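# Close the fridge with carton and bottles stored upright

## Task

Get the refrigerator door completely closed, with the carton and all three bottles inside the fridge and each bottle standing upright. The task fails if a glass bottle falls any real distance, if the door is slammed either open or shut, or if the robot topples or finishes leaning. Anything that stays in place only because the robot is still holding or pressing it does not count.

## Robot and tools

ROBOT. A Hello Robot Stretch 3 with a single arm. It has a two-wheel differential base that cannot move sideways, a lift that runs up a mast, and a telescoping arm that sticks out to the robot's RIGHT and ends in a wrist (yaw, pitch, roll) and a gripper. To move the gripper forward or back, you drive the base. The base measures 0.33 m long by 0.34 m wide. It turns in place about the point midway between the drive wheels, 0.05 m behind the front edge. With the arm retracted and the wrist folded, an in-place turn sweeps a 0.28 m radius. An unfolded, level gripper reaches past that circle. Objects may occasionally be nudged by an outside disturbance.

FRAMES. Base frame: origin on the floor between the drive wheels, x forward, y left, z up. hand_pose is reported in this frame, at the point where the closed fingertips meet. The odometry frame is the base frame as it was at scene start. Heading is positive to the left and runs from -3.142 to 3.142.

CAMERAS. head_camera (896x504) and nav_camera (672x504, fisheye) are mounted on the head and both follow head_pan_rad and head_tilt_rad. wrist_camera (644x364) rides on the gripper. Every execute_actions result includes one image per camera, captured at the end of the call. An empty actions list just returns the current view and state.

execute_actions(actions): a list of actions that run in order. Each action is {"robot": ..., "steps": n, "until": ...}. steps runs 1 to 450 control steps at 30 per second. {"steps": n} by itself only waits. robot can be one of three things. First, a single command holding base, joints and/or contact_limits. Second, {"stop": true}, which brakes everything and clears the queue. Third, a list of up to 8 commands run one after another, which may include {"pause_s": s} with s at most 15. Motions continue after the action ends and while you are thinking. A new command takes over immediately: any joints it names switch to their new goals, and whatever remains of an older queue is thrown away. If any value is invalid, the whole call is rejected and nothing runs.
- base: exactly one key. translate_m is a straight drive in metres, relative to where the base is when that command begins. Forward is positive; the absolute value is at most 1. rotate_rad is an in-place turn in radians, with counter-clockwise (left) positive; the absolute value is at most 3.2.
- joints: absolute targets by name. Any joint you leave out keeps its previous goal. lift_m 0 to 1.1 (arm height). arm_m 0 to 0.52 (extension). wrist_yaw_rad -1.345 to 4.42: 0 points along the arm, positive swings toward the robot's front, 3.0 folds it over the base. wrist_pitch_rad -1.57 to 0.451, where negative tips the fingertips down. wrist_roll_rad -2.911 to 2.911, where 0 puts the fingers level side by side. gripper_m -0.089 to 0.179, where larger is wider; the real gap is 0.007 m less when nearly closed and 0.025 m less when fully open. head_pan_rad -3.953 to 1.73: 0 faces forward, positive turns left, -1.57 looks along the arm. head_tilt_rad -1.53 to 0.419, where negative looks down.
- contact_limits: {"arm_m": e}, where e is the motor effort in percent (1 to 100) at which the arm stops. It applies until arm_m's next command.
- until: the action ends early once every listed condition holds. {"robot": {"status": "ended"}} waits until no status reads moving and the queue is not running. Numeric fields accept [op, value] with op among = != < <= > >=. Status fields accept a word or ["!=","moving"]. {"any": {"status": "ended"}} fires as soon as any one motion finishes. Avoid waiting on = for readings, because done means within tolerance.

SPEED. The base is fast (0.30 m/s, 1.9 rad/s) only when stowed: lift_m under 0.30, arm_m under 0.03 and wrist_yaw_rad over 2.54. Otherwise it is capped at 0.10 m/s and 0.63 rad/s.

GRIPPER. To grasp, command a value smaller than the object's width; lower squeezes harder. To let go, open to at least 0.02 above the value where contact happened. Neither the reading nor done proves you are holding anything. Squeezing too hard makes the stall guard reduce force, and the object can slip.

SELF-COLLISION. Fold or unfold the wrist only with lift_m between 0.32 and 0.95, wrist_pitch_rad -0.4 and roll near 0. Once folded, the lift may go down to 0.25. When wrist_yaw_rad is below -0.4, keep pitch at -0.5 or lower.

SAFETY. Pushing something rigid with the gripper higher than about 0.45 m can tip the robot before the contact stop triggers, and a second push makes this more likely. Driving while holding or pushing something fixed, or snagging furniture (worst when reversing), can also tip it. If base_tilt shows a lean, reverse the last move in small steps and take the gripper off whatever it is pressing. If it stays tilted, lower lift_m to about 0.2. Move the door gently, never slamming it. Avoid dropping bottles and long hard pushes, since the wrist servos shut off for 10 s (torque_fault).

RESULTS. base_status shows progress against the goal in brackets. joint_goals, joint_status, measured_speeds (units per second), refusals, queue (idle/running/done/dropped/stopped) and queue_left are also reported. Status words: moving, done, off_target (came to rest short of the goal, may still be pushing), contact_stop (the joint is now slack), time_out, stopped, not_commanded, torque_fault. on_its_own lists goals the robot changed by itself, slack or switched-off joints, and any base tilt of 3 degrees or more. refused:, dropped: and replaced: lines explain what happened, counting actions and commands from 0. lidar_m gives 12 distances over 30-degree sectors, starting straight ahead and going counter-clockwise, in a plane 0.17 m above the floor; glass is invisible to it. wrist_depth_mm and head_depth_mm are 7x7 grids of median depths in mm. motor_effort is in percent, with the peak in brackets; it is noisy and biased. base_tilt is in degrees, forward/right positive.

zoom_image(camera, region): returns a close-up of the latest image from head_camera, nav_camera or wrist_camera. region is [x0, y0, x1, y1] in pixels, with the origin at top-left, and can be at most 504x504.

Wait until every motion has ended first, and make sure the goal holds without the robot's help.

Each tool is called after "Call:" as a command line: name --argument value for each argument, lists and objects as JSON in quotes; but a table of rows of numbers goes row by row, as --pt "numbers of a row", without its own name.

## Session

Call:
execute_actions --actions '[]'

Scene clock: 0.00 s.
robot.base_odometry: x=+0.000 y=+0.000 heading=+0.000 (m, m, rad; robot's odometry frame)
robot.turned_by_wheels: +0.000 (rad since the last result)
robot.turned_by_imu: +0.000 (rad since the last result)
robot.base_tilt: forward=+1.1 right=+1.0 (deg)
robot.lidar_m: 1.27 2.18 2.99 2.32 1.79 2.65 2.05 1.41 1.42 1.27 1.09 1.08
robot.head_depth_mm: 1215 1201 1195 1180 1172 1157 1148 / 1332 1317 1304 1290 1274 1258 1248 / 1471 1456 1438 1419 1404 1386 1377 / 1638 1618 1605 1584 1557 1540 1531 / 1801 1813 1802 1775 1742 1732 1711 / 1883 2114 2048 2008 2004 1961 1943 / 1886 2470 2440 2372 2343 2295 2216
robot.base_status: not_commanded
robot.joint_positions: lift_m=+0.561 arm_m=+0.003 wrist_yaw_rad=+2.837 wrist_pitch_rad=-0.629 wrist_roll_rad=-0.015 gripper_m=+0.037 head_pan_rad=+0.018 head_tilt_rad=+0.006
robot.joint_goals: lift_m=+0.561 arm_m=+0.003 wrist_yaw_rad=+2.837 wrist_pitch_rad=-0.629 wrist_roll_rad=-0.015 gripper_m=+0.037 head_pan_rad=+0.018 head_tilt_rad=+0.006
robot.joint_status: lift_m=not_commanded arm_m=not_commanded wrist_yaw_rad=not_commanded wrist_pitch_rad=not_commanded wrist_roll_rad=not_commanded gripper_m=not_commanded head_pan_rad=not_commanded head_tilt_rad=not_commanded
robot.measured_speeds: translate_m=+0.000 rotate_rad=+0.000 lift_m=+0.000 arm_m=+0.000 wrist_yaw_rad=+0.000 wrist_pitch_rad=+0.000 wrist_roll_rad=+0.000 head_pan_rad=+0.000 head_tilt_rad=+0.000
robot: refusals=0 queue=idle queue_left=0
robot.motor_effort: left_wheel=+0 right_wheel=+0 lift_m=+38 arm_m=+0 wrist_yaw_rad=+1 wrist_pitch_rad=+5 wrist_roll_rad=+0 gripper_m=+0 head_pan_rad=+0 head_tilt_rad=+3 (%)
robot.hand_pose: x=+0.0367 y=+0.0363 z=+0.5296 quat_wxyz=(+0.318, +0.693, +0.117, +0.637) (m; robot's base frame)
robot.wrist_depth_mm: - - - - - - - / - - - - - - - / - - - - - - - / 947 993 967 951 963 966 949 / 829 - 847 825 833 816 839 / 732 714 - 727 754 726 719 / 656 645 - 678 653 647 647
pictures: head_camera (sideways: a quarter turn clockwise sets it upright), nav_camera (sideways: a quarter turn counterclockwise sets it upright), wrist_camera
Images, in order (width x height): head_camera 896x504, nav_camera 672x504, wrist_camera 644x364.

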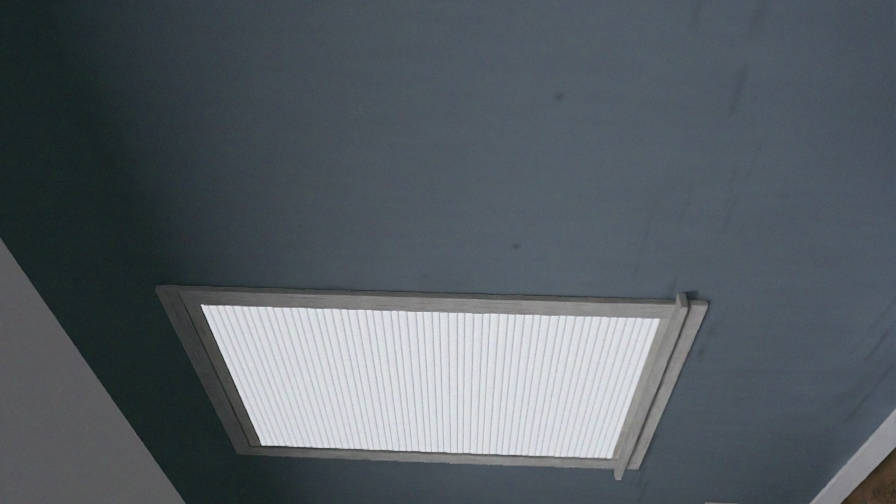

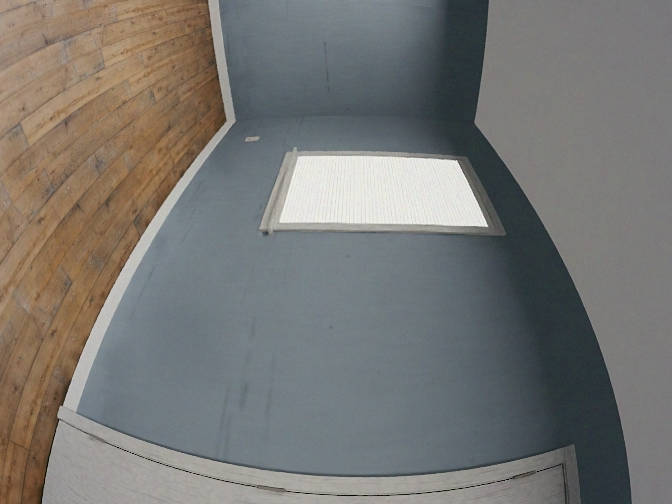

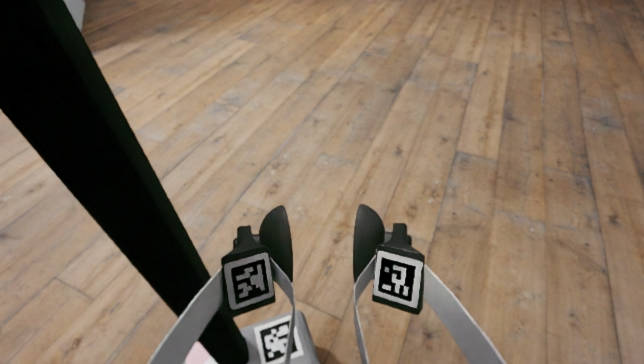

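Call:
execute_actions --actions '[{"robot":{"base":{"rotate_rad":1.9},"joints":{"head_tilt_rad":-0.3,"head_pan_rad":0}},"steps":450,"until":{"robot":{"status":"ended"}}}]'

Scene clock: 4.33 s.
robot.base_odometry: x=+0.000 y=+0.000 heading=+1.900 (m, m, rad; robot's odometry frame)
robot.turned_by_wheels: +1.900 (rad since the last result)
robot.turned_by_imu: +1.933 (rad since the last result)
robot.base_tilt: forward=+1.2 right=+1.0 (deg)
robot.lidar_m: 1.80 2.65 2.36 1.41 1.78 1.42 1.11 1.08 1.17 1.66 2.99 3.16
robot.head_depth_mm: 2961 3123 3273 3423 2998 2120 1630 / 2818 2977 3136 3280 2969 2122 1627 / 1926 1865 1860 2199 2407 2069 1636 / 2253 2509 2546 2655 2479 2033 1626 / 2397 2461 2525 2389 2393 2104 1630 / 2350 2385 2521 2667 2762 2105 1630 / 2298 2409 2476 2586 2666 2098 1630
robot.base_status: done (rotate_rad +1.8999 of +1.9000)
robot.joint_positions: lift_m=+0.561 arm_m=+0.003 wrist_yaw_rad=+2.837 wrist_pitch_rad=-0.629 wrist_roll_rad=-0.015 gripper_m=+0.037 head_pan_rad=+0.007 head_tilt_rad=-0.296
robot.joint_goals: lift_m=+0.561 arm_m=+0.003 wrist_yaw_rad=+2.837 wrist_pitch_rad=-0.629 wrist_roll_rad=-0.015 gripper_m=+0.037 head_pan_rad=+0.000 head_tilt_rad=-0.300
robot.joint_status: lift_m=not_commanded arm_m=not_commanded wrist_yaw_rad=not_commanded wrist_pitch_rad=not_commanded wrist_roll_rad=not_commanded gripper_m=not_commanded head_pan_rad=done head_tilt_rad=done
robot.measured_speeds: translate_m=+0.000 rotate_rad=+0.000 lift_m=+0.000 arm_m=+0.000 wrist_yaw_rad=+0.000 wrist_pitch_rad=+0.000 wrist_roll_rad=+0.000 head_pan_rad=+0.000 head_tilt_rad=+0.000
robot: refusals=0 queue=done queue_left=0
robot.motor_effort: left_wheel=-4(10) right_wheel=+2(5) lift_m=+39(38) arm_m=+0(1) wrist_yaw_rad=+0(0) wrist_pitch_rad=+5(5) wrist_roll_rad=+0(0) gripper_m=+0(0) head_pan_rad=-2(4) head_tilt_rad=-2(30) (%)
robot.hand_pose: x=+0.0367 y=+0.0362 z=+0.5296 quat_wxyz=(+0.318, +0.693, +0.117, +0.637) (m; robot's base frame)
robot.wrist_depth_mm: - - - - - - - / - - - - - - - / - - - - - - - / 953 - 956 945 951 957 941 / 839 - 833 827 848 838 826 / 725 708 - 719 735 730 725 / 645 647 - 668 646 643 640
pictures: head_camera (sideways: a quarter turn clockwise sets it upright), nav_camera (sideways: a quarter turn counterclockwise sets it upright), wrist_camera
camera_calibration (this result's frames):
head_camera: T_world_to_cam=[[-0.245883, -0.0214717, -0.969062, 1.27689], [-0.0743856, 0.997224, -0.00322167, 0.00738106], [0.966441, 0.0712921, -0.246798, 0.272193], [0, 0, 0, 1]] pos_world=[0.0514561, 0.000651293, 1.30459]
nav_camera: T_world_to_cam=[[0.341205, 0.00871778, 0.939948, -1.18595], [0.0180924, -0.999833, 0.00270557, 0.0497824], [0.939815, 0.0160828, -0.341306, 0.395752], [0, 0, 0, 1]] pos_world=[0.0318169, 0.0537481, 1.24967]
wrist_camera: T_world_to_cam=[[0.95122, -0.308512, -0.00139071, -0.0243812], [-0.224908, -0.690348, -0.687631, 0.427194], [0.211182, 0.654401, -0.726059, 0.519479], [0, 0, 0, 1]] pos_world=[0.00956646, -0.052557, 0.67089]
Images, in order (width x height): head_camera 896x504, nav_camera 672x504, wrist_camera 644x364.

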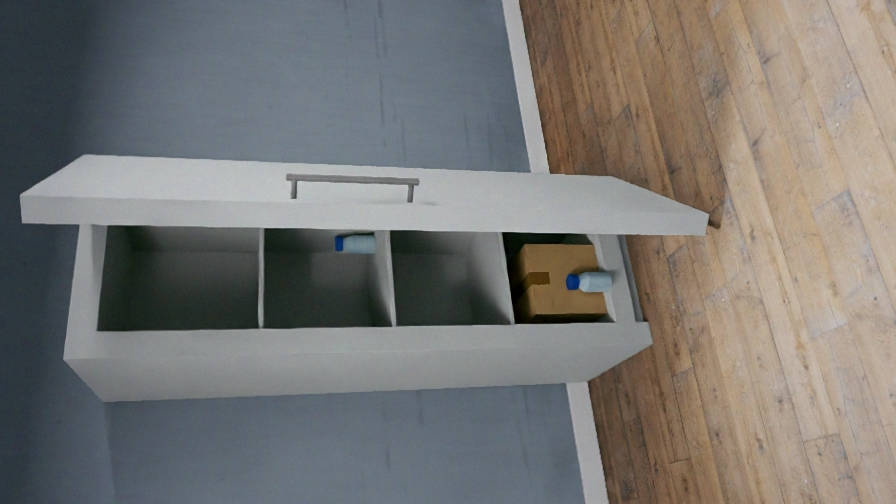

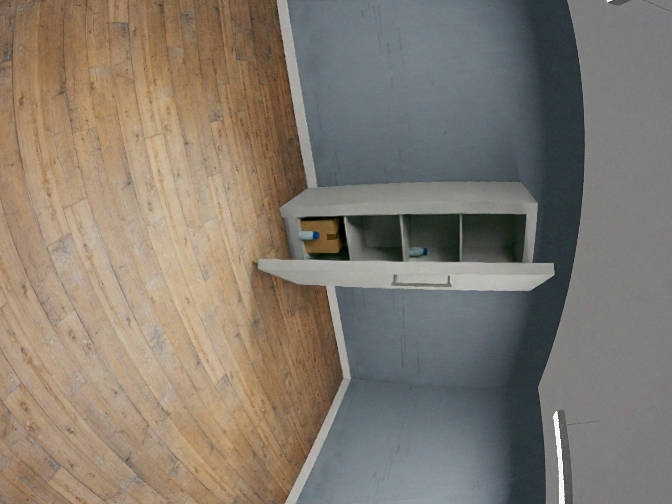

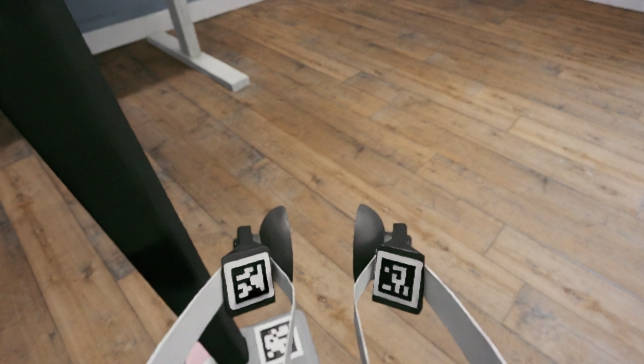

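Call:
execute_actions --actions '[{"robot":[{"joints":{"wrist_pitch_rad":-0.4,"wrist_yaw_rad":3.0}},{"base":{"rotate_rad":0.45},"joints":{"lift_m":0.27}},{"base":{"translate_m":1.0}},{"base":{"translate_m":0.5},"joints":{"head_pan_rad":-1.0,"head_tilt_rad":-0.6}}],"steps":450,"until":{"robot":{"status":"ended"}}}]'

Scene clock: 17.33 s.
robot.base_odometry: x=-1.054 y=+1.067 heading=+2.350 (m, m, rad; robot's odometry frame)
robot.turned_by_wheels: +0.450 (rad since the last result)
robot.turned_by_imu: +0.472 (rad since the last result)
robot.base_tilt: forward=+1.2 right=+1.0 (deg)
robot.lidar_m: 1.15 1.19 1.63 1.77 1.84 2.49 2.57 2.69 3.07 0.79 0.85 0.84
robot.head_depth_mm: 853 892 938 986 1034 1102 1226 / 1032 1089 1153 1234 1314 1406 1280 / 1090 1184 1318 1443 1604 1530 1288 / 1160 1264 1368 1485 1399 1443 1286 / 1219 1274 981 998 1111 1266 1292 / 699 769 854 975 1137 1368 1284 / 737 829 941 1087 1296 1486 1285
robot.base_status: done (translate_m +0.5000 of +0.5000)
robot.joint_positions: lift_m=+0.270 arm_m=+0.003 wrist_yaw_rad=+2.998 wrist_pitch_rad=-0.419 wrist_roll_rad=-0.015 gripper_m=+0.037 head_pan_rad=-0.993 head_tilt_rad=-0.593
robot.joint_goals: lift_m=+0.270 arm_m=+0.003 wrist_yaw_rad=+3.000 wrist_pitch_rad=-0.400 wrist_roll_rad=-0.015 gripper_m=+0.037 head_pan_rad=-1.000 head_tilt_rad=-0.600
robot.joint_status: lift_m=done arm_m=not_commanded wrist_yaw_rad=done wrist_pitch_rad=done wrist_roll_rad=not_commanded gripper_m=not_commanded head_pan_rad=done head_tilt_rad=done
robot.measured_speeds: translate_m=+0.000 rotate_rad=+0.000 lift_m=+0.000 arm_m=+0.000 wrist_yaw_rad=+0.000 wrist_pitch_rad=+0.000 wrist_roll_rad=+0.000 head_pan_rad=+0.000 head_tilt_rad=+0.000
robot: refusals=0 queue=done queue_left=0
robot.motor_effort: left_wheel=-5(12) right_wheel=+2(6) lift_m=+26(39) arm_m=+0(0) wrist_yaw_rad=+2(4) wrist_pitch_rad=+7(8) wrist_roll_rad=+0(0) gripper_m=+0(1) head_pan_rad=-2(27) head_tilt_rad=-5(34) (%)
robot.hand_pose: x=+0.0110 y=+0.0742 z=+0.2829 quat_wxyz=(+0.196, +0.695, +0.099, +0.685) (m; robot's base frame)
robot.wrist_depth_mm: - - - - - - - / - - - - - - - / 985 - 973 939 961 947 950 / 750 728 733 727 724 721 711 / 600 600 - 595 603 583 576 / 494 501 - 509 503 491 480 / 446 - - - 423 419 418
pictures: head_camera (sideways: a quarter turn clockwise sets it upright), nav_camera (sideways: a quarter turn counterclockwise sets it upright), wrist_camera
camera_calibration (this result's frames):
head_camera: T_world_to_cam=[[-0.299723, 0.423571, -0.854841, 1.12816], [0.800085, 0.599657, 0.0166028, -0.0237599], [0.519644, -0.67897, -0.518624, 0.628657], [0, 0, 0, 1]] pos_world=[0.0304687, -0.0367695, 1.29083]
nav_camera: T_world_to_cam=[[0.333569, -0.500065, 0.799167, -1.00228], [-0.831431, -0.555628, -0.000638551, 0.0593186], [0.444358, -0.664239, -0.601109, 0.736827], [0, 0, 0, 1]] pos_world=[0.0562337, 0.021183, 1.24394]
wrist_camera: T_world_to_cam=[[0.988443, -0.151557, -0.00316674, -0.0000697776], [-0.088419, -0.559441, -0.824141, 0.305345], [0.123133, 0.814897, -0.566376, 0.264847], [0, 0, 0, 1]] pos_world=[-0.00554413, -0.0450111, 0.40165]
Images, in order (width x height): head_camera 896x504, nav_camera 672x504, wrist_camera 644x364.

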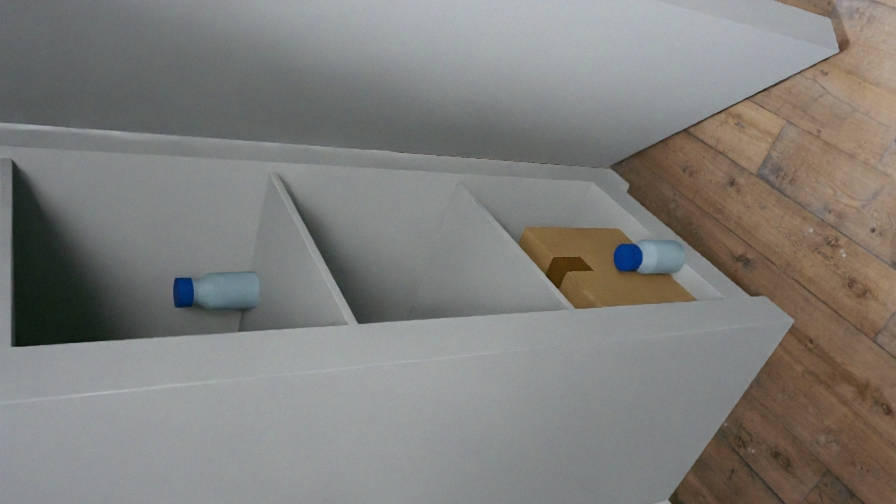

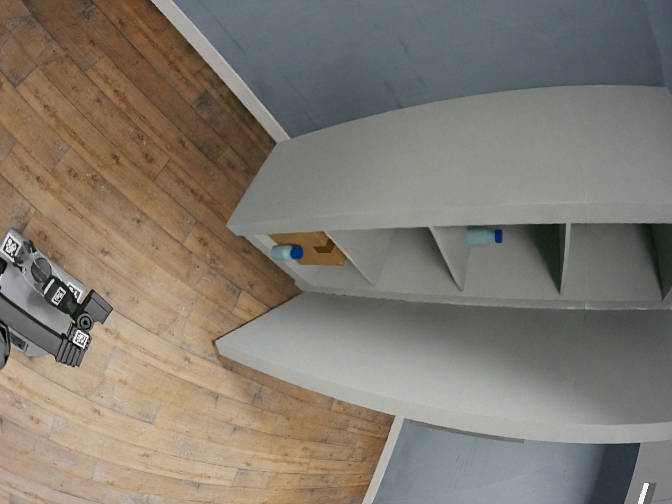

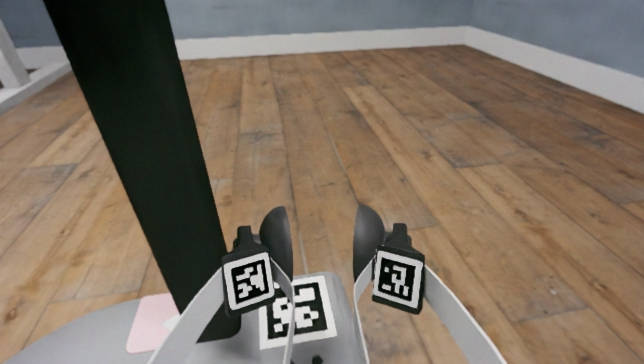

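Call:
execute_actions --actions '[{"robot":[{"base":{"rotate_rad":-1.08}},{"base":{"translate_m":0.33}},{"base":{"rotate_rad":1.83}},{"joints":{"lift_m":0.4,"head_pan_rad":-1.57,"head_tilt_rad":-0.9}},{"joints":{"wrist_yaw_rad":0,"gripper_m":0.14}},{"joints":{"wrist_pitch_rad":0,"lift_m":0.2}}],"steps":450,"until":{"robot":{"status":"ended"}}}]'

Scene clock: 32.00 s.
robot.base_odometry: x=-0.956 y=+1.383 heading=+3.100 (m, m, rad; robot's odometry frame)
robot.turned_by_wheels: +0.750 (rad since the last result)
robot.turned_by_imu: +0.766 (rad since the last result)
robot.base_tilt: forward=+1.2 right=+1.0 (deg)
robot.lidar_m: 1.13 1.89 2.06 1.91 2.73 2.76 3.13 0.49 0.50 0.54 0.57 1.00
robot.head_depth_mm: 823 940 1049 1142 1187 1215 1131 / 875 991 1130 1359 1429 1274 1138 / 887 813 1191 1139 1360 1279 1151 / 968 733 1198 1029 1154 1261 1145 / 487 551 636 769 1007 1263 1143 / 462 552 689 922 1374 1285 1148 / 524 648 845 1215 1458 1295 1144
robot.base_status: done (rotate_rad +1.8299 of +1.8300)
robot.joint_positions: lift_m=+0.200 arm_m=+0.003 wrist_yaw_rad=+0.003 wrist_pitch_rad=-0.022 wrist_roll_rad=-0.015 gripper_m=+0.140 head_pan_rad=-1.563 head_tilt_rad=-0.888
robot.joint_goals: lift_m=+0.200 arm_m=+0.003 wrist_yaw_rad=+0.000 wrist_pitch_rad=+0.000 wrist_roll_rad=-0.015 gripper_m=+0.140 head_pan_rad=-1.570 head_tilt_rad=-0.900
robot.joint_status: lift_m=done arm_m=not_commanded wrist_yaw_rad=done wrist_pitch_rad=done wrist_roll_rad=not_commanded gripper_m=done head_pan_rad=done head_tilt_rad=done
robot.measured_speeds: translate_m=+0.000 rotate_rad=+0.000 lift_m=+0.000 arm_m=+0.000 wrist_yaw_rad=+0.000 wrist_pitch_rad=+0.000 wrist_roll_rad=+0.000 head_pan_rad=+0.000 head_tilt_rad=+0.000
robot: refusals=0 queue=done queue_left=0
robot.motor_effort: left_wheel=-4(15) right_wheel=+2(8) lift_m=+25(52) arm_m=+0(0) wrist_yaw_rad=-3(2) wrist_pitch_rad=+9(9) wrist_roll_rad=+0(0) gripper_m=+0(81) head_pan_rad=-3(25) head_tilt_rad=-7(39) (%)
robot.hand_pose: x=-0.0206 y=-0.4035 z=+0.3093 quat_wxyz=(+0.713, +0.009, -0.701, -0.007) (m; robot's base frame)
robot.wrist_depth_mm: 419 273 361 549 648 479 347 / 467 283 644 798 681 488 349 / 532 291 397 498 700 495 352 / 610 304 339 495 724 497 353 / 649 367 346 470 707 459 354 / 664 - 353 485 680 - 358 / 584 392 363 519 563 509 337
pictures: head_camera (sideways: a quarter turn clockwise sets it upright), nav_camera (sideways: a quarter turn counterclockwise sets it upright), wrist_camera
camera_calibration (this result's frames):
head_camera: T_world_to_cam=[[-0.0256525, 0.744975, -0.666599, 0.881125], [0.997235, 0.0655928, 0.0349286, -0.0488107], [0.0697451, -0.66386, -0.744598, 0.92535], [0, 0, 0, 1]] pos_world=[0.00674028, -0.0389118, 1.27808]
nav_camera: T_world_to_cam=[[0.012725, -0.80783, 0.589278, -0.726802], [-0.999819, -0.0186072, -0.00391789, 0.0646143], [0.0141298, -0.589121, -0.807921, 1.00842], [0, 0, 0, 1]] pos_world=[0.0596023, 0.00815352, 1.24327]
wrist_camera: T_world_to_cam=[[-0.999978, 0.00273772, -0.00598151, -0.0190583], [0.00641439, 0.204111, -0.978927, 0.415025], [-0.00145914, -0.978944, -0.204124, -0.165426], [0, 0, 0, 1]] pos_world=[-0.0219614, -0.246601, 0.372398]
Images, in order (width x height): head_camera 896x504, nav_camera 672x504, wrist_camera 644x364.

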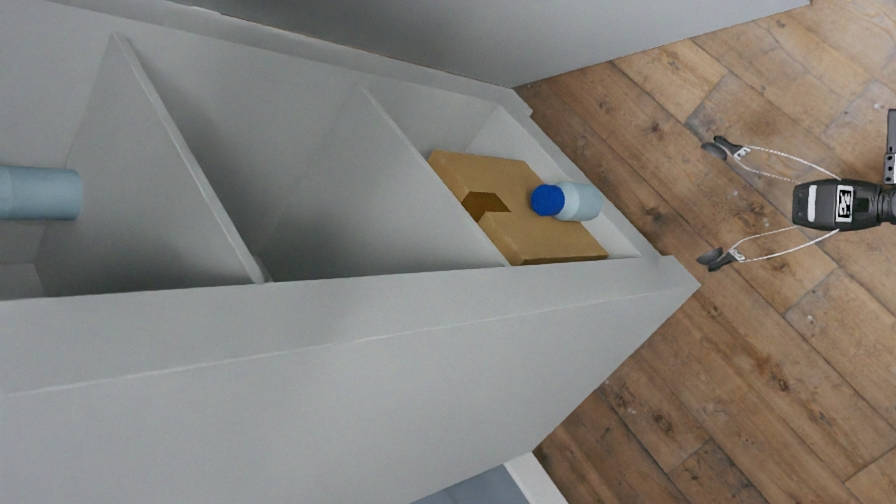

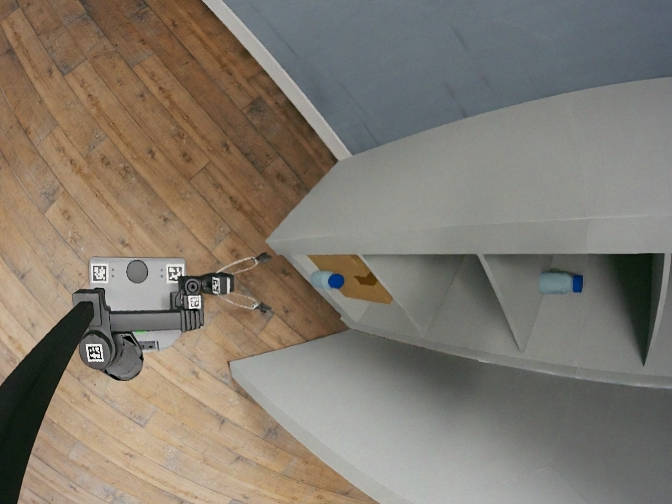

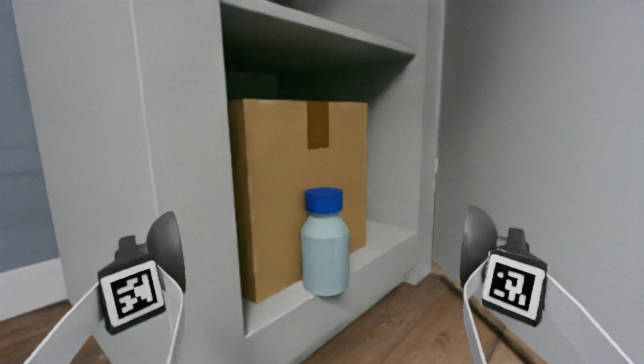

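Call:
execute_actions --actions '[{"robot":[{"joints":{"lift_m":0.08,"gripper_m":0.115,"arm_m":0.22}}],"steps":450,"until":{"robot":{"status":"ended"}}}]'

Scene clock: 34.83 s.
robot.base_odometry: x=-0.956 y=+1.383 heading=+3.100 (m, m, rad; robot's odometry frame)
robot.turned_by_wheels: +0.000 (rad since the last result)
robot.turned_by_imu: +0.001 (rad since the last result)
robot.base_tilt: forward=+1.2 right=+1.0 (deg)
robot.lidar_m: 1.13 1.89 2.06 1.91 2.73 2.76 3.12 0.49 0.50 0.53 0.57 1.00
robot.head_depth_mm: 823 942 1048 1146 1184 1215 1131 / 876 987 1130 1358 1420 1274 1131 / 884 811 1191 1140 1356 1324 1122 / 966 735 1197 1030 1157 1265 1135 / 487 552 636 768 1004 1263 1143 / 463 551 688 919 1373 1290 1143 / 523 646 846 1223 1455 1292 1151
robot.base_status: done (rotate_rad +1.8299 of +1.8300)
robot.joint_positions: lift_m=+0.080 arm_m=+0.220 wrist_yaw_rad=+0.002 wrist_pitch_rad=-0.022 wrist_roll_rad=-0.015 gripper_m=+0.115 head_pan_rad=-1.563 head_tilt_rad=-0.888
robot.joint_goals: lift_m=+0.080 arm_m=+0.220 wrist_yaw_rad=+0.000 wrist_pitch_rad=+0.000 wrist_roll_rad=-0.015 gripper_m=+0.115 head_pan_rad=-1.570 head_tilt_rad=-0.900
robot.joint_status: lift_m=done arm_m=done wrist_yaw_rad=done wrist_pitch_rad=done wrist_roll_rad=not_commanded gripper_m=done head_pan_rad=done head_tilt_rad=done
robot.measured_speeds: translate_m=+0.000 rotate_rad=+0.000 lift_m=+0.000 arm_m=+0.000 wrist_yaw_rad=+0.000 wrist_pitch_rad=+0.000 wrist_roll_rad=+0.000 head_pan_rad=+0.000 head_tilt_rad=+0.000
robot: refusals=0 queue=done queue_left=0
robot.motor_effort: left_wheel=-3(4) right_wheel=+2(2) lift_m=+24(27) arm_m=+5(7) wrist_yaw_rad=-2(3) wrist_pitch_rad=+8(9) wrist_roll_rad=+0(0) gripper_m=+0(79) head_pan_rad=-2(3) head_tilt_rad=-8(7) (%)
robot.hand_pose: x=-0.0209 y=-0.6204 z=+0.1895 quat_wxyz=(+0.713, +0.009, -0.701, -0.007) (m; robot's base frame)
robot.wrist_depth_mm: 267 181 204 266 454 423 319 / 283 190 209 260 475 441 323 / 284 202 213 215 481 456 323 / 117 218 218 212 487 462 327 / 118 252 231 217 359 438 329 / 120 269 228 224 335 - 331 / 119 186 200 240 365 378 356
pictures: head_camera (sideways: a quarter turn clockwise sets it upright), nav_camera (sideways: a quarter turn counterclockwise sets it upright), wrist_camera
camera_calibration (this result's frames):
head_camera: T_world_to_cam=[[-0.0256389, 0.74498, -0.666594, 0.881119], [0.997236, 0.0655743, 0.034929, -0.0488112], [0.0697328, -0.663856, -0.744602, 0.925356], [0, 0, 0, 1]] pos_world=[0.00673956, -0.0389116, 1.27808]
nav_camera: T_world_to_cam=[[0.0127102, -0.807835, 0.589272, -0.726795], [-0.99982, -0.0185888, -0.00391797, 0.0646144], [0.0141189, -0.589116, -0.807925, 1.00843], [0, 0, 0, 1]] pos_world=[0.0596025, 0.00815294, 1.24327]
wrist_camera: T_world_to_cam=[[-0.999975, 0.00373884, -0.00598551, -0.0188163], [0.00662106, 0.203465, -0.97906, 0.341627], [-0.0024427, -0.979075, -0.203485, -0.402441], [0, 0, 0, 1]] pos_world=[-0.0220608, -0.463459, 0.25247]
Images, in order (width x height): head_camera 896x504, nav_camera 672x504, wrist_camera 644x364.

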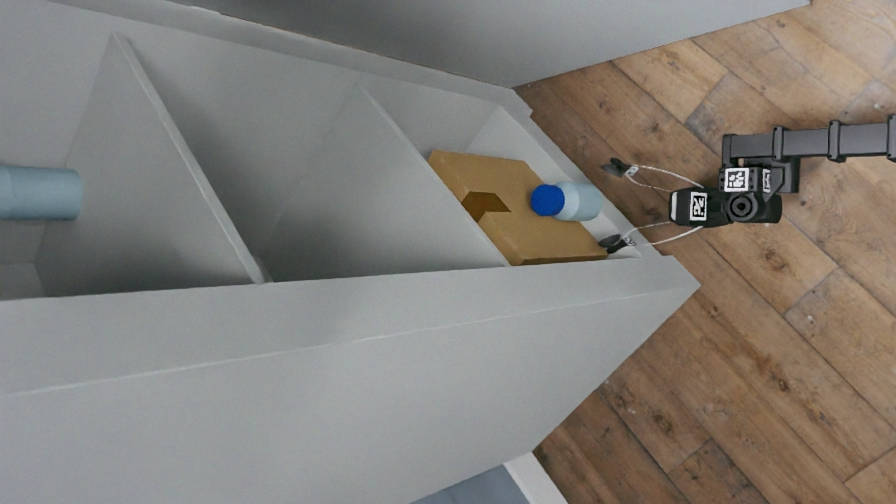

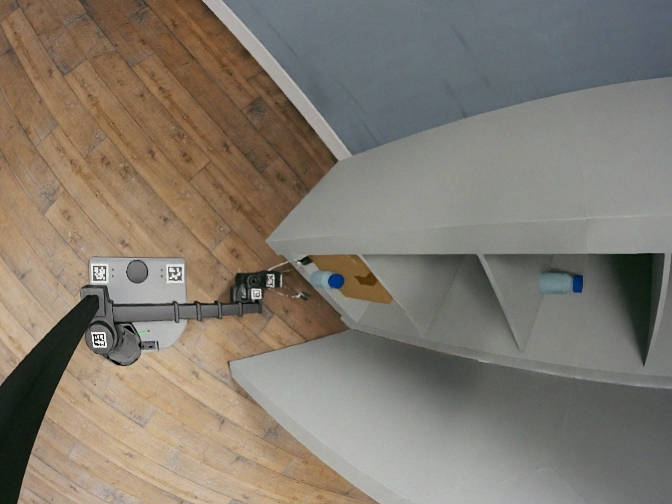

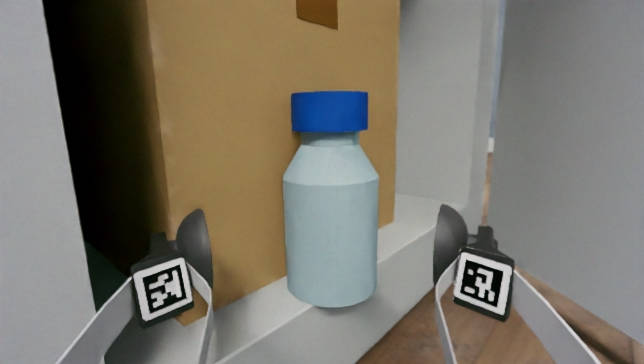

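Call:
execute_actions --actions '[{"robot":[{"base":{"translate_m":-0.015},"joints":{"lift_m":0.055,"gripper_m":0.105}},{"joints":{"arm_m":0.305}},{"joints":{"gripper_m":0.02}},{"joints":{"lift_m":0.08}},{"joints":{"arm_m":0.2}}],"steps":450,"until":{"robot":{"status":"ended"}}}]'

Scene clock: 41.77 s.
robot.base_odometry: x=-0.941 y=+1.382 heading=+3.100 (m, m, rad; robot's odometry frame)
robot.turned_by_wheels: +0.000 (rad since the last result)
robot.turned_by_imu: +0.002 (rad since the last result)
robot.base_tilt: forward=+1.2 right=+1.0 (deg)
robot.lidar_m: 1.14 1.90 2.07 1.92 2.73 2.74 3.08 0.48 0.48 0.54 0.55 1.01
robot.head_depth_mm: 811 922 1044 1101 1143 1187 1130 / 865 992 1136 1346 1420 1277 1138 / 884 812 1188 1174 1363 1299 1118 / 922 757 1227 1054 1230 1272 1138 / 509 575 654 773 996 1264 1144 / 465 534 664 885 1327 1287 1148 / 503 621 814 1171 1443 1292 1152
robot.base_status: done (translate_m -0.0150 of -0.0150)
robot.joint_positions: lift_m=+0.079 arm_m=+0.200 wrist_yaw_rad=-0.002 wrist_pitch_rad=-0.071 wrist_roll_rad=-0.017 gripper_m=+0.021 head_pan_rad=-1.563 head_tilt_rad=-0.889
robot.joint_goals: lift_m=+0.080 arm_m=+0.200 wrist_yaw_rad=+0.000 wrist_pitch_rad=+0.000 wrist_roll_rad=-0.017 gripper_m=+0.020 head_pan_rad=-1.570 head_tilt_rad=-0.900
robot.joint_status: lift_m=done arm_m=done wrist_yaw_rad=done wrist_pitch_rad=done wrist_roll_rad=not_commanded gripper_m=done head_pan_rad=done head_tilt_rad=done
robot.measured_speeds: translate_m=+0.000 rotate_rad=+0.000 lift_m=+0.000 arm_m=+0.000 wrist_yaw_rad=+0.000 wrist_pitch_rad=+0.000 wrist_roll_rad=+0.000 head_pan_rad=+0.000 head_tilt_rad=+0.000
robot: refusals=0 queue=done queue_left=0
robot.motor_effort: left_wheel=-5(22) right_wheel=+3(18) lift_m=+55(57) arm_m=-4(23) wrist_yaw_rad=+2(23) wrist_pitch_rad=+27(34) wrist_roll_rad=+0(1) gripper_m=-17(93) head_pan_rad=-2(2) head_tilt_rad=-7(8) (%)
robot.hand_pose: x=-0.0221 y=-0.5991 z=+0.1760 quat_wxyz=(+0.713, +0.025, -0.700, -0.026) (m; robot's base frame)
robot.wrist_depth_mm: 395 262 222 127 454 425 302 / 435 281 230 134 468 428 308 / 449 307 236 134 479 435 310 / 460 336 243 129 471 437 312 / 138 305 245 133 406 441 313 / 140 222 148 138 155 439 316 / 143 181 207 142 345 346 342
pictures: head_camera (sideways: a quarter turn clockwise sets it upright), nav_camera (sideways: a quarter turn counterclockwise sets it upright), wrist_camera
camera_calibration (this result's frames):
head_camera: T_world_to_cam=[[-0.0255231, 0.745262, -0.666283, 0.880713], [0.997247, 0.0654018, 0.0349531, -0.0488426], [0.0696253, -0.663556, -0.744879, 0.925717], [0, 0, 0, 1]] pos_world=[0.00673333, -0.0389018, 1.27806]
nav_camera: T_world_to_cam=[[0.0125842, -0.808082, 0.588935, -0.726355], [-0.999822, -0.0184289, -0.00392242, 0.0646202], [0.0140231, -0.588781, -0.808171, 1.00875], [0, 0, 0, 1]] pos_world=[0.0596036, 0.00816894, 1.24327]
wrist_camera: T_world_to_cam=[[-0.999957, 0.00845432, -0.00373042, -0.0177116], [0.00573405, 0.251112, -0.967941, 0.350708], [-0.00724653, -0.967921, -0.25115, -0.369426], [0, 0, 0, 1]] pos_world=[-0.0223989, -0.445492, 0.246618]
Images, in order (width x height): head_camera 896x504, nav_camera 672x504, wrist_camera 644x364.

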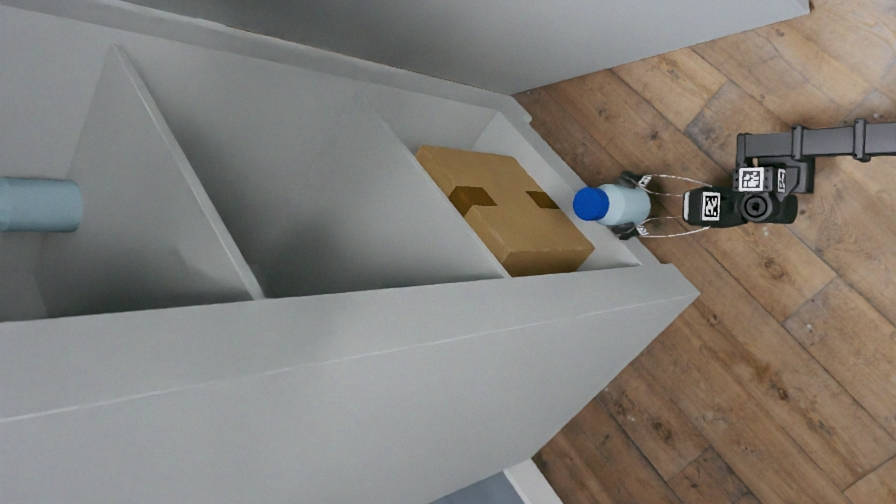

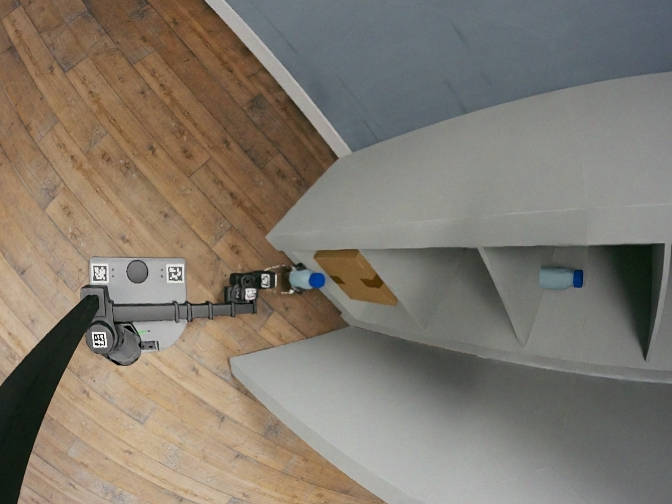

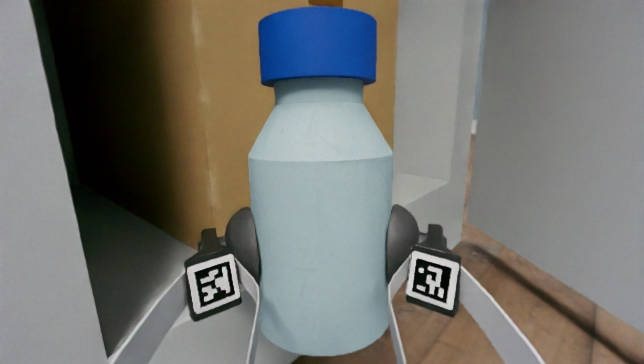

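Call:
execute_actions --actions '[{"robot":[{"joints":{"gripper_m":0.0,"wrist_pitch_rad":0.05}},{"joints":{"lift_m":0.53,"head_tilt_rad":-0.7}},{"joints":{"arm_m":0.46}},{"joints":{"lift_m":0.47}}],"steps":450,"until":{"robot":{"status":"ended"}}}]'

Scene clock: 45.63 s.
robot.base_odometry: x=-0.941 y=+1.382 heading=+3.100 (m, m, rad; robot's odometry frame)
robot.turned_by_wheels: +0.000 (rad since the last result)
robot.turned_by_imu: +0.001 (rad since the last result)
robot.base_tilt: forward=+1.2 right=+1.0 (deg)
robot.lidar_m: 1.14 1.91 2.07 1.92 2.72 2.74 3.13 0.48 0.48 0.54 0.55 1.01
robot.head_depth_mm: 811 922 1045 1095 1142 1183 1127 / 865 991 1132 1351 1422 1271 1138 / 884 814 1185 1170 1366 1323 1119 / 925 758 1229 1053 1199 1267 1141 / 508 575 653 770 993 1261 1142 / 464 534 664 883 1331 1288 1146 / 503 623 817 1169 1447 1291 1151
robot.base_status: done (translate_m -0.0150 of -0.0150)
robot.joint_positions: lift_m=+0.079 arm_m=+0.200 wrist_yaw_rad=-0.002 wrist_pitch_rad=-0.022 wrist_roll_rad=-0.017 gripper_m=+0.001 head_pan_rad=-1.563 head_tilt_rad=-0.889
robot.joint_goals: lift_m=+0.080 arm_m=+0.200 wrist_yaw_rad=+0.000 wrist_pitch_rad=+0.050 wrist_roll_rad=-0.017 gripper_m=+0.000 head_pan_rad=-1.570 head_tilt_rad=-0.900
robot.joint_status: lift_m=done arm_m=done wrist_yaw_rad=done wrist_pitch_rad=off_target wrist_roll_rad=not_commanded gripper_m=done head_pan_rad=done head_tilt_rad=done
robot.measured_speeds: translate_m=+0.000 rotate_rad=+0.000 lift_m=+0.000 arm_m=+0.000 wrist_yaw_rad=+0.000 wrist_pitch_rad=+0.000 wrist_roll_rad=+0.000 head_pan_rad=+0.000 head_tilt_rad=+0.000
robot: refusals=0 queue=dropped queue_left=0
robot.motor_effort: left_wheel=-5(5) right_wheel=+3(3) lift_m=+56(55) arm_m=-4(3) wrist_yaw_rad=+2(2) wrist_pitch_rad=+27(29) wrist_roll_rad=+0(0) gripper_m=-24(91) head_pan_rad=-2(3) head_tilt_rad=-8(8) (%)
robot.hand_pose: x=-0.0220 y=-0.6009 z=+0.1885 quat_wxyz=(+0.713, +0.007, -0.701, -0.009) (m; robot's base frame)
robot.wrist_depth_mm: 412 271 225 127 459 424 305 / 427 288 233 134 471 432 309 / 447 307 237 133 488 437 310 / 466 330 239 129 490 435 310 / 138 328 242 133 428 444 312 / 139 253 148 137 156 464 318 / 141 192 203 142 368 377 352
pictures: head_camera (sideways: a quarter turn clockwise sets it upright), nav_camera (sideways: a quarter turn counterclockwise sets it upright), wrist_camera
dropped: robot: command 0 of its queue: wrist_pitch_rad: off_target
camera_calibration (this result's frames):
head_camera: T_world_to_cam=[[-0.0255229, 0.745262, -0.666283, 0.880713], [0.997247, 0.0654016, 0.0349531, -0.0488426], [0.0696252, -0.663556, -0.744879, 0.925717], [0, 0, 0, 1]] pos_world=[0.00673332, -0.0389018, 1.27806]
nav_camera: T_world_to_cam=[[0.0125841, -0.808082, 0.588935, -0.726355], [-0.999822, -0.0184287, -0.00392242, 0.0646202], [0.0140229, -0.588781, -0.808171, 1.00875], [0, 0, 0, 1]] pos_world=[0.0596036, 0.00816892, 1.24327]
wrist_camera: T_world_to_cam=[[-0.999958, 0.00822622, -0.00402266, -0.0177266], [0.00561369, 0.203634, -0.979031, 0.336744], [-0.00723458, -0.979012, -0.203672, -0.383611], [0, 0, 0, 1]] pos_world=[-0.0223915, -0.443986, 0.251481]
Images, in order (width x height): head_camera 896x504, nav_camera 672x504, wrist_camera 644x364.

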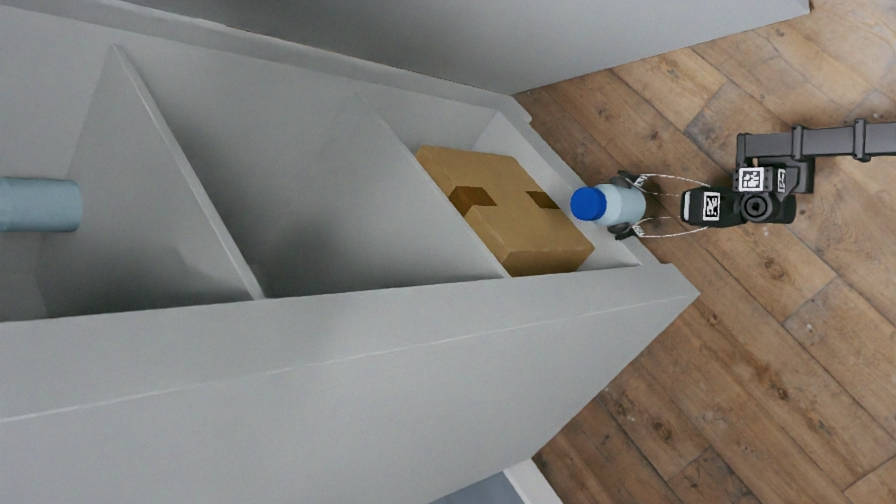

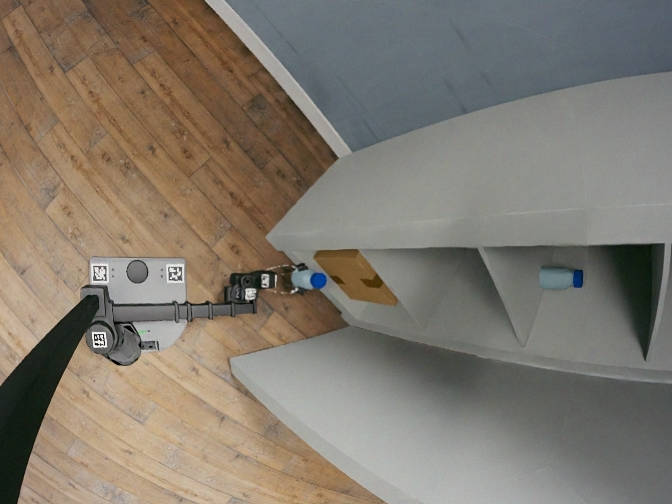

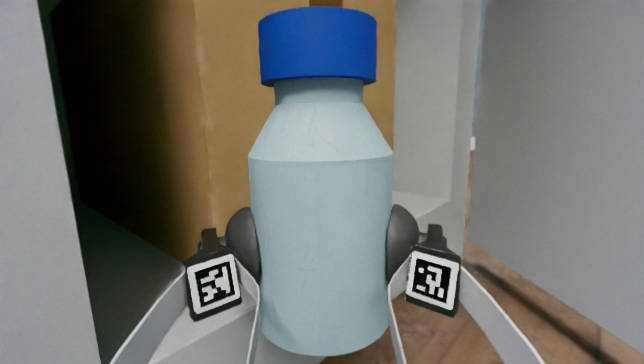

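Call:
execute_actions --actions '[{"robot":[{"joints":{"lift_m":0.53,"head_tilt_rad":-0.7}},{"joints":{"arm_m":0.46}},{"joints":{"lift_m":0.47}}],"steps":450,"until":{"robot":{"status":"ended"}}}]'

Scene clock: 54.83 s.
robot.base_odometry: x=-0.941 y=+1.382 heading=+3.100 (m, m, rad; robot's odometry frame)
robot.turned_by_wheels: +0.000 (rad since the last result)
robot.turned_by_imu: +0.002 (rad since the last result)
robot.base_tilt: forward=+1.2 right=+1.0 (deg)
robot.lidar_m: 1.14 1.91 2.08 1.91 2.73 2.74 3.10 0.49 0.48 0.54 0.55 1.01
robot.head_depth_mm: 780 864 959 1041 1077 1107 1141 / 839 920 1005 1142 1301 1373 1188 / 911 966 877 1176 - 1311 1219 / 992 1061 799 1261 1051 1157 1182 / 496 534 591 663 762 919 1152 / 442 490 561 669 843 1154 1216 / 465 545 654 824 1110 1385 1212
robot.base_status: done (translate_m -0.0150 of -0.0150)
robot.joint_positions: lift_m=+0.470 arm_m=+0.460 wrist_yaw_rad=-0.002 wrist_pitch_rad=-0.019 wrist_roll_rad=-0.017 gripper_m=+0.013 head_pan_rad=-1.563 head_tilt_rad=-0.705
robot.joint_goals: lift_m=+0.470 arm_m=+0.460 wrist_yaw_rad=+0.000 wrist_pitch_rad=+0.050 wrist_roll_rad=-0.017 gripper_m=+0.012 head_pan_rad=-1.570 head_tilt_rad=-0.700
robot.joint_status: lift_m=done arm_m=done wrist_yaw_rad=done wrist_pitch_rad=off_target wrist_roll_rad=not_commanded gripper_m=done head_pan_rad=done head_tilt_rad=done
robot.measured_speeds: translate_m=+0.000 rotate_rad=+0.000 lift_m=+0.000 arm_m=+0.000 wrist_yaw_rad=+0.000 wrist_pitch_rad=+0.000 wrist_roll_rad=+0.000 head_pan_rad=+0.000 head_tilt_rad=+0.000
robot: refusals=0 queue=done queue_left=0
robot.on_its_own: gripper_m is held at +0.012, not at your +0.000, by its stall guard, which is not easing now
robot.motor_effort: left_wheel=-5(4) right_wheel=+3(3) lift_m=+29(57) arm_m=+5(4) wrist_yaw_rad=+2(3) wrist_pitch_rad=+26(27) wrist_roll_rad=+0(0) gripper_m=-19(23) head_pan_rad=-2(3) head_tilt_rad=+3(26) (%)
robot.hand_pose: x=-0.0220 y=-0.8605 z=+0.5800 quat_wxyz=(+0.713, +0.006, -0.701, -0.008) (m; robot's base frame)
robot.wrist_depth_mm: 329 374 440 127 283 244 210 / 332 391 455 134 292 247 216 / 338 391 463 133 297 251 222 / 341 402 471 129 298 261 232 / 344 384 369 133 294 267 239 / 280 280 148 137 156 259 248 / 214 212 202 143 204 207 253
pictures: head_camera (sideways: a quarter turn clockwise sets it upright), nav_camera (sideways: a quarter turn counterclockwise sets it upright), wrist_camera
camera_calibration (this result's frames):
head_camera: T_world_to_cam=[[-0.0244654, 0.610678, -0.791501, 1.0439], [0.997206, 0.0708056, 0.0238059, -0.034337], [0.0705804, -0.788707, -0.610704, 0.751193], [0, 0, 0, 1]] pos_world=[0.00676103, -0.0425852, 1.28582]
nav_camera: T_world_to_cam=[[0.0116267, -0.686599, 0.726943, -0.906178], [-0.999819, -0.0189458, -0.0019033, 0.0619922], [0.0150793, -0.726789, -0.686695, 0.850775], [0, 0, 0, 1]] pos_world=[0.0596877, -0.00267309, 1.24308]
wrist_camera: T_world_to_cam=[[-0.999961, 0.00788417, -0.00404017, -0.0142162], [0.00554057, 0.200713, -0.979634, 0.770802], [-0.00691269, -0.979618, -0.200749, -0.560188], [0, 0, 0, 1]] pos_world=[-0.0223587, -0.703369, 0.642589]
Images, in order (width x height): head_camera 896x504, nav_camera 672x504, wrist_camera 644x364.

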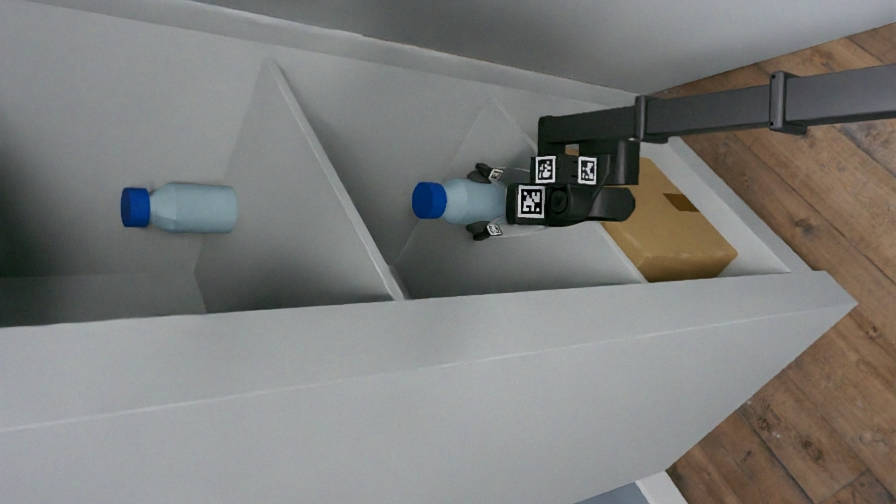

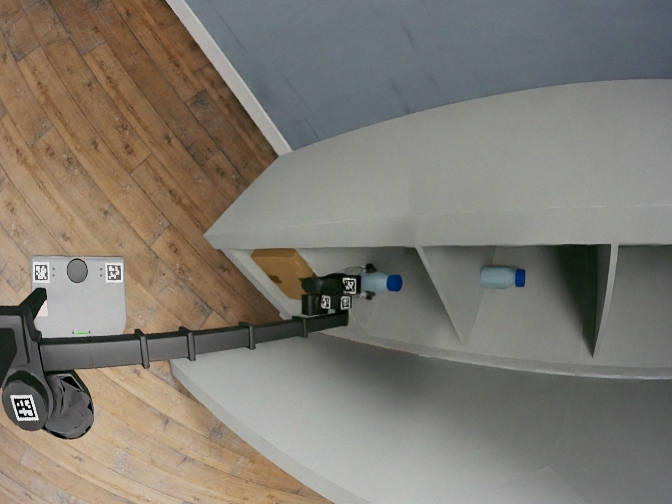

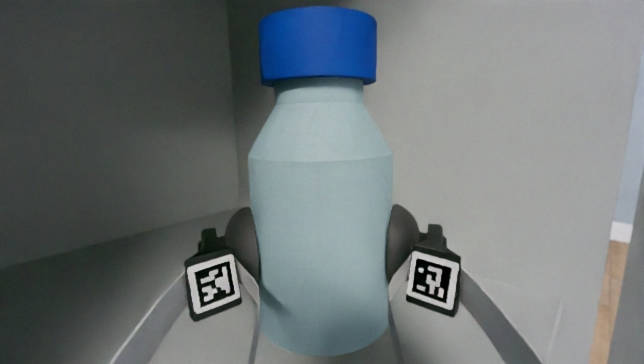

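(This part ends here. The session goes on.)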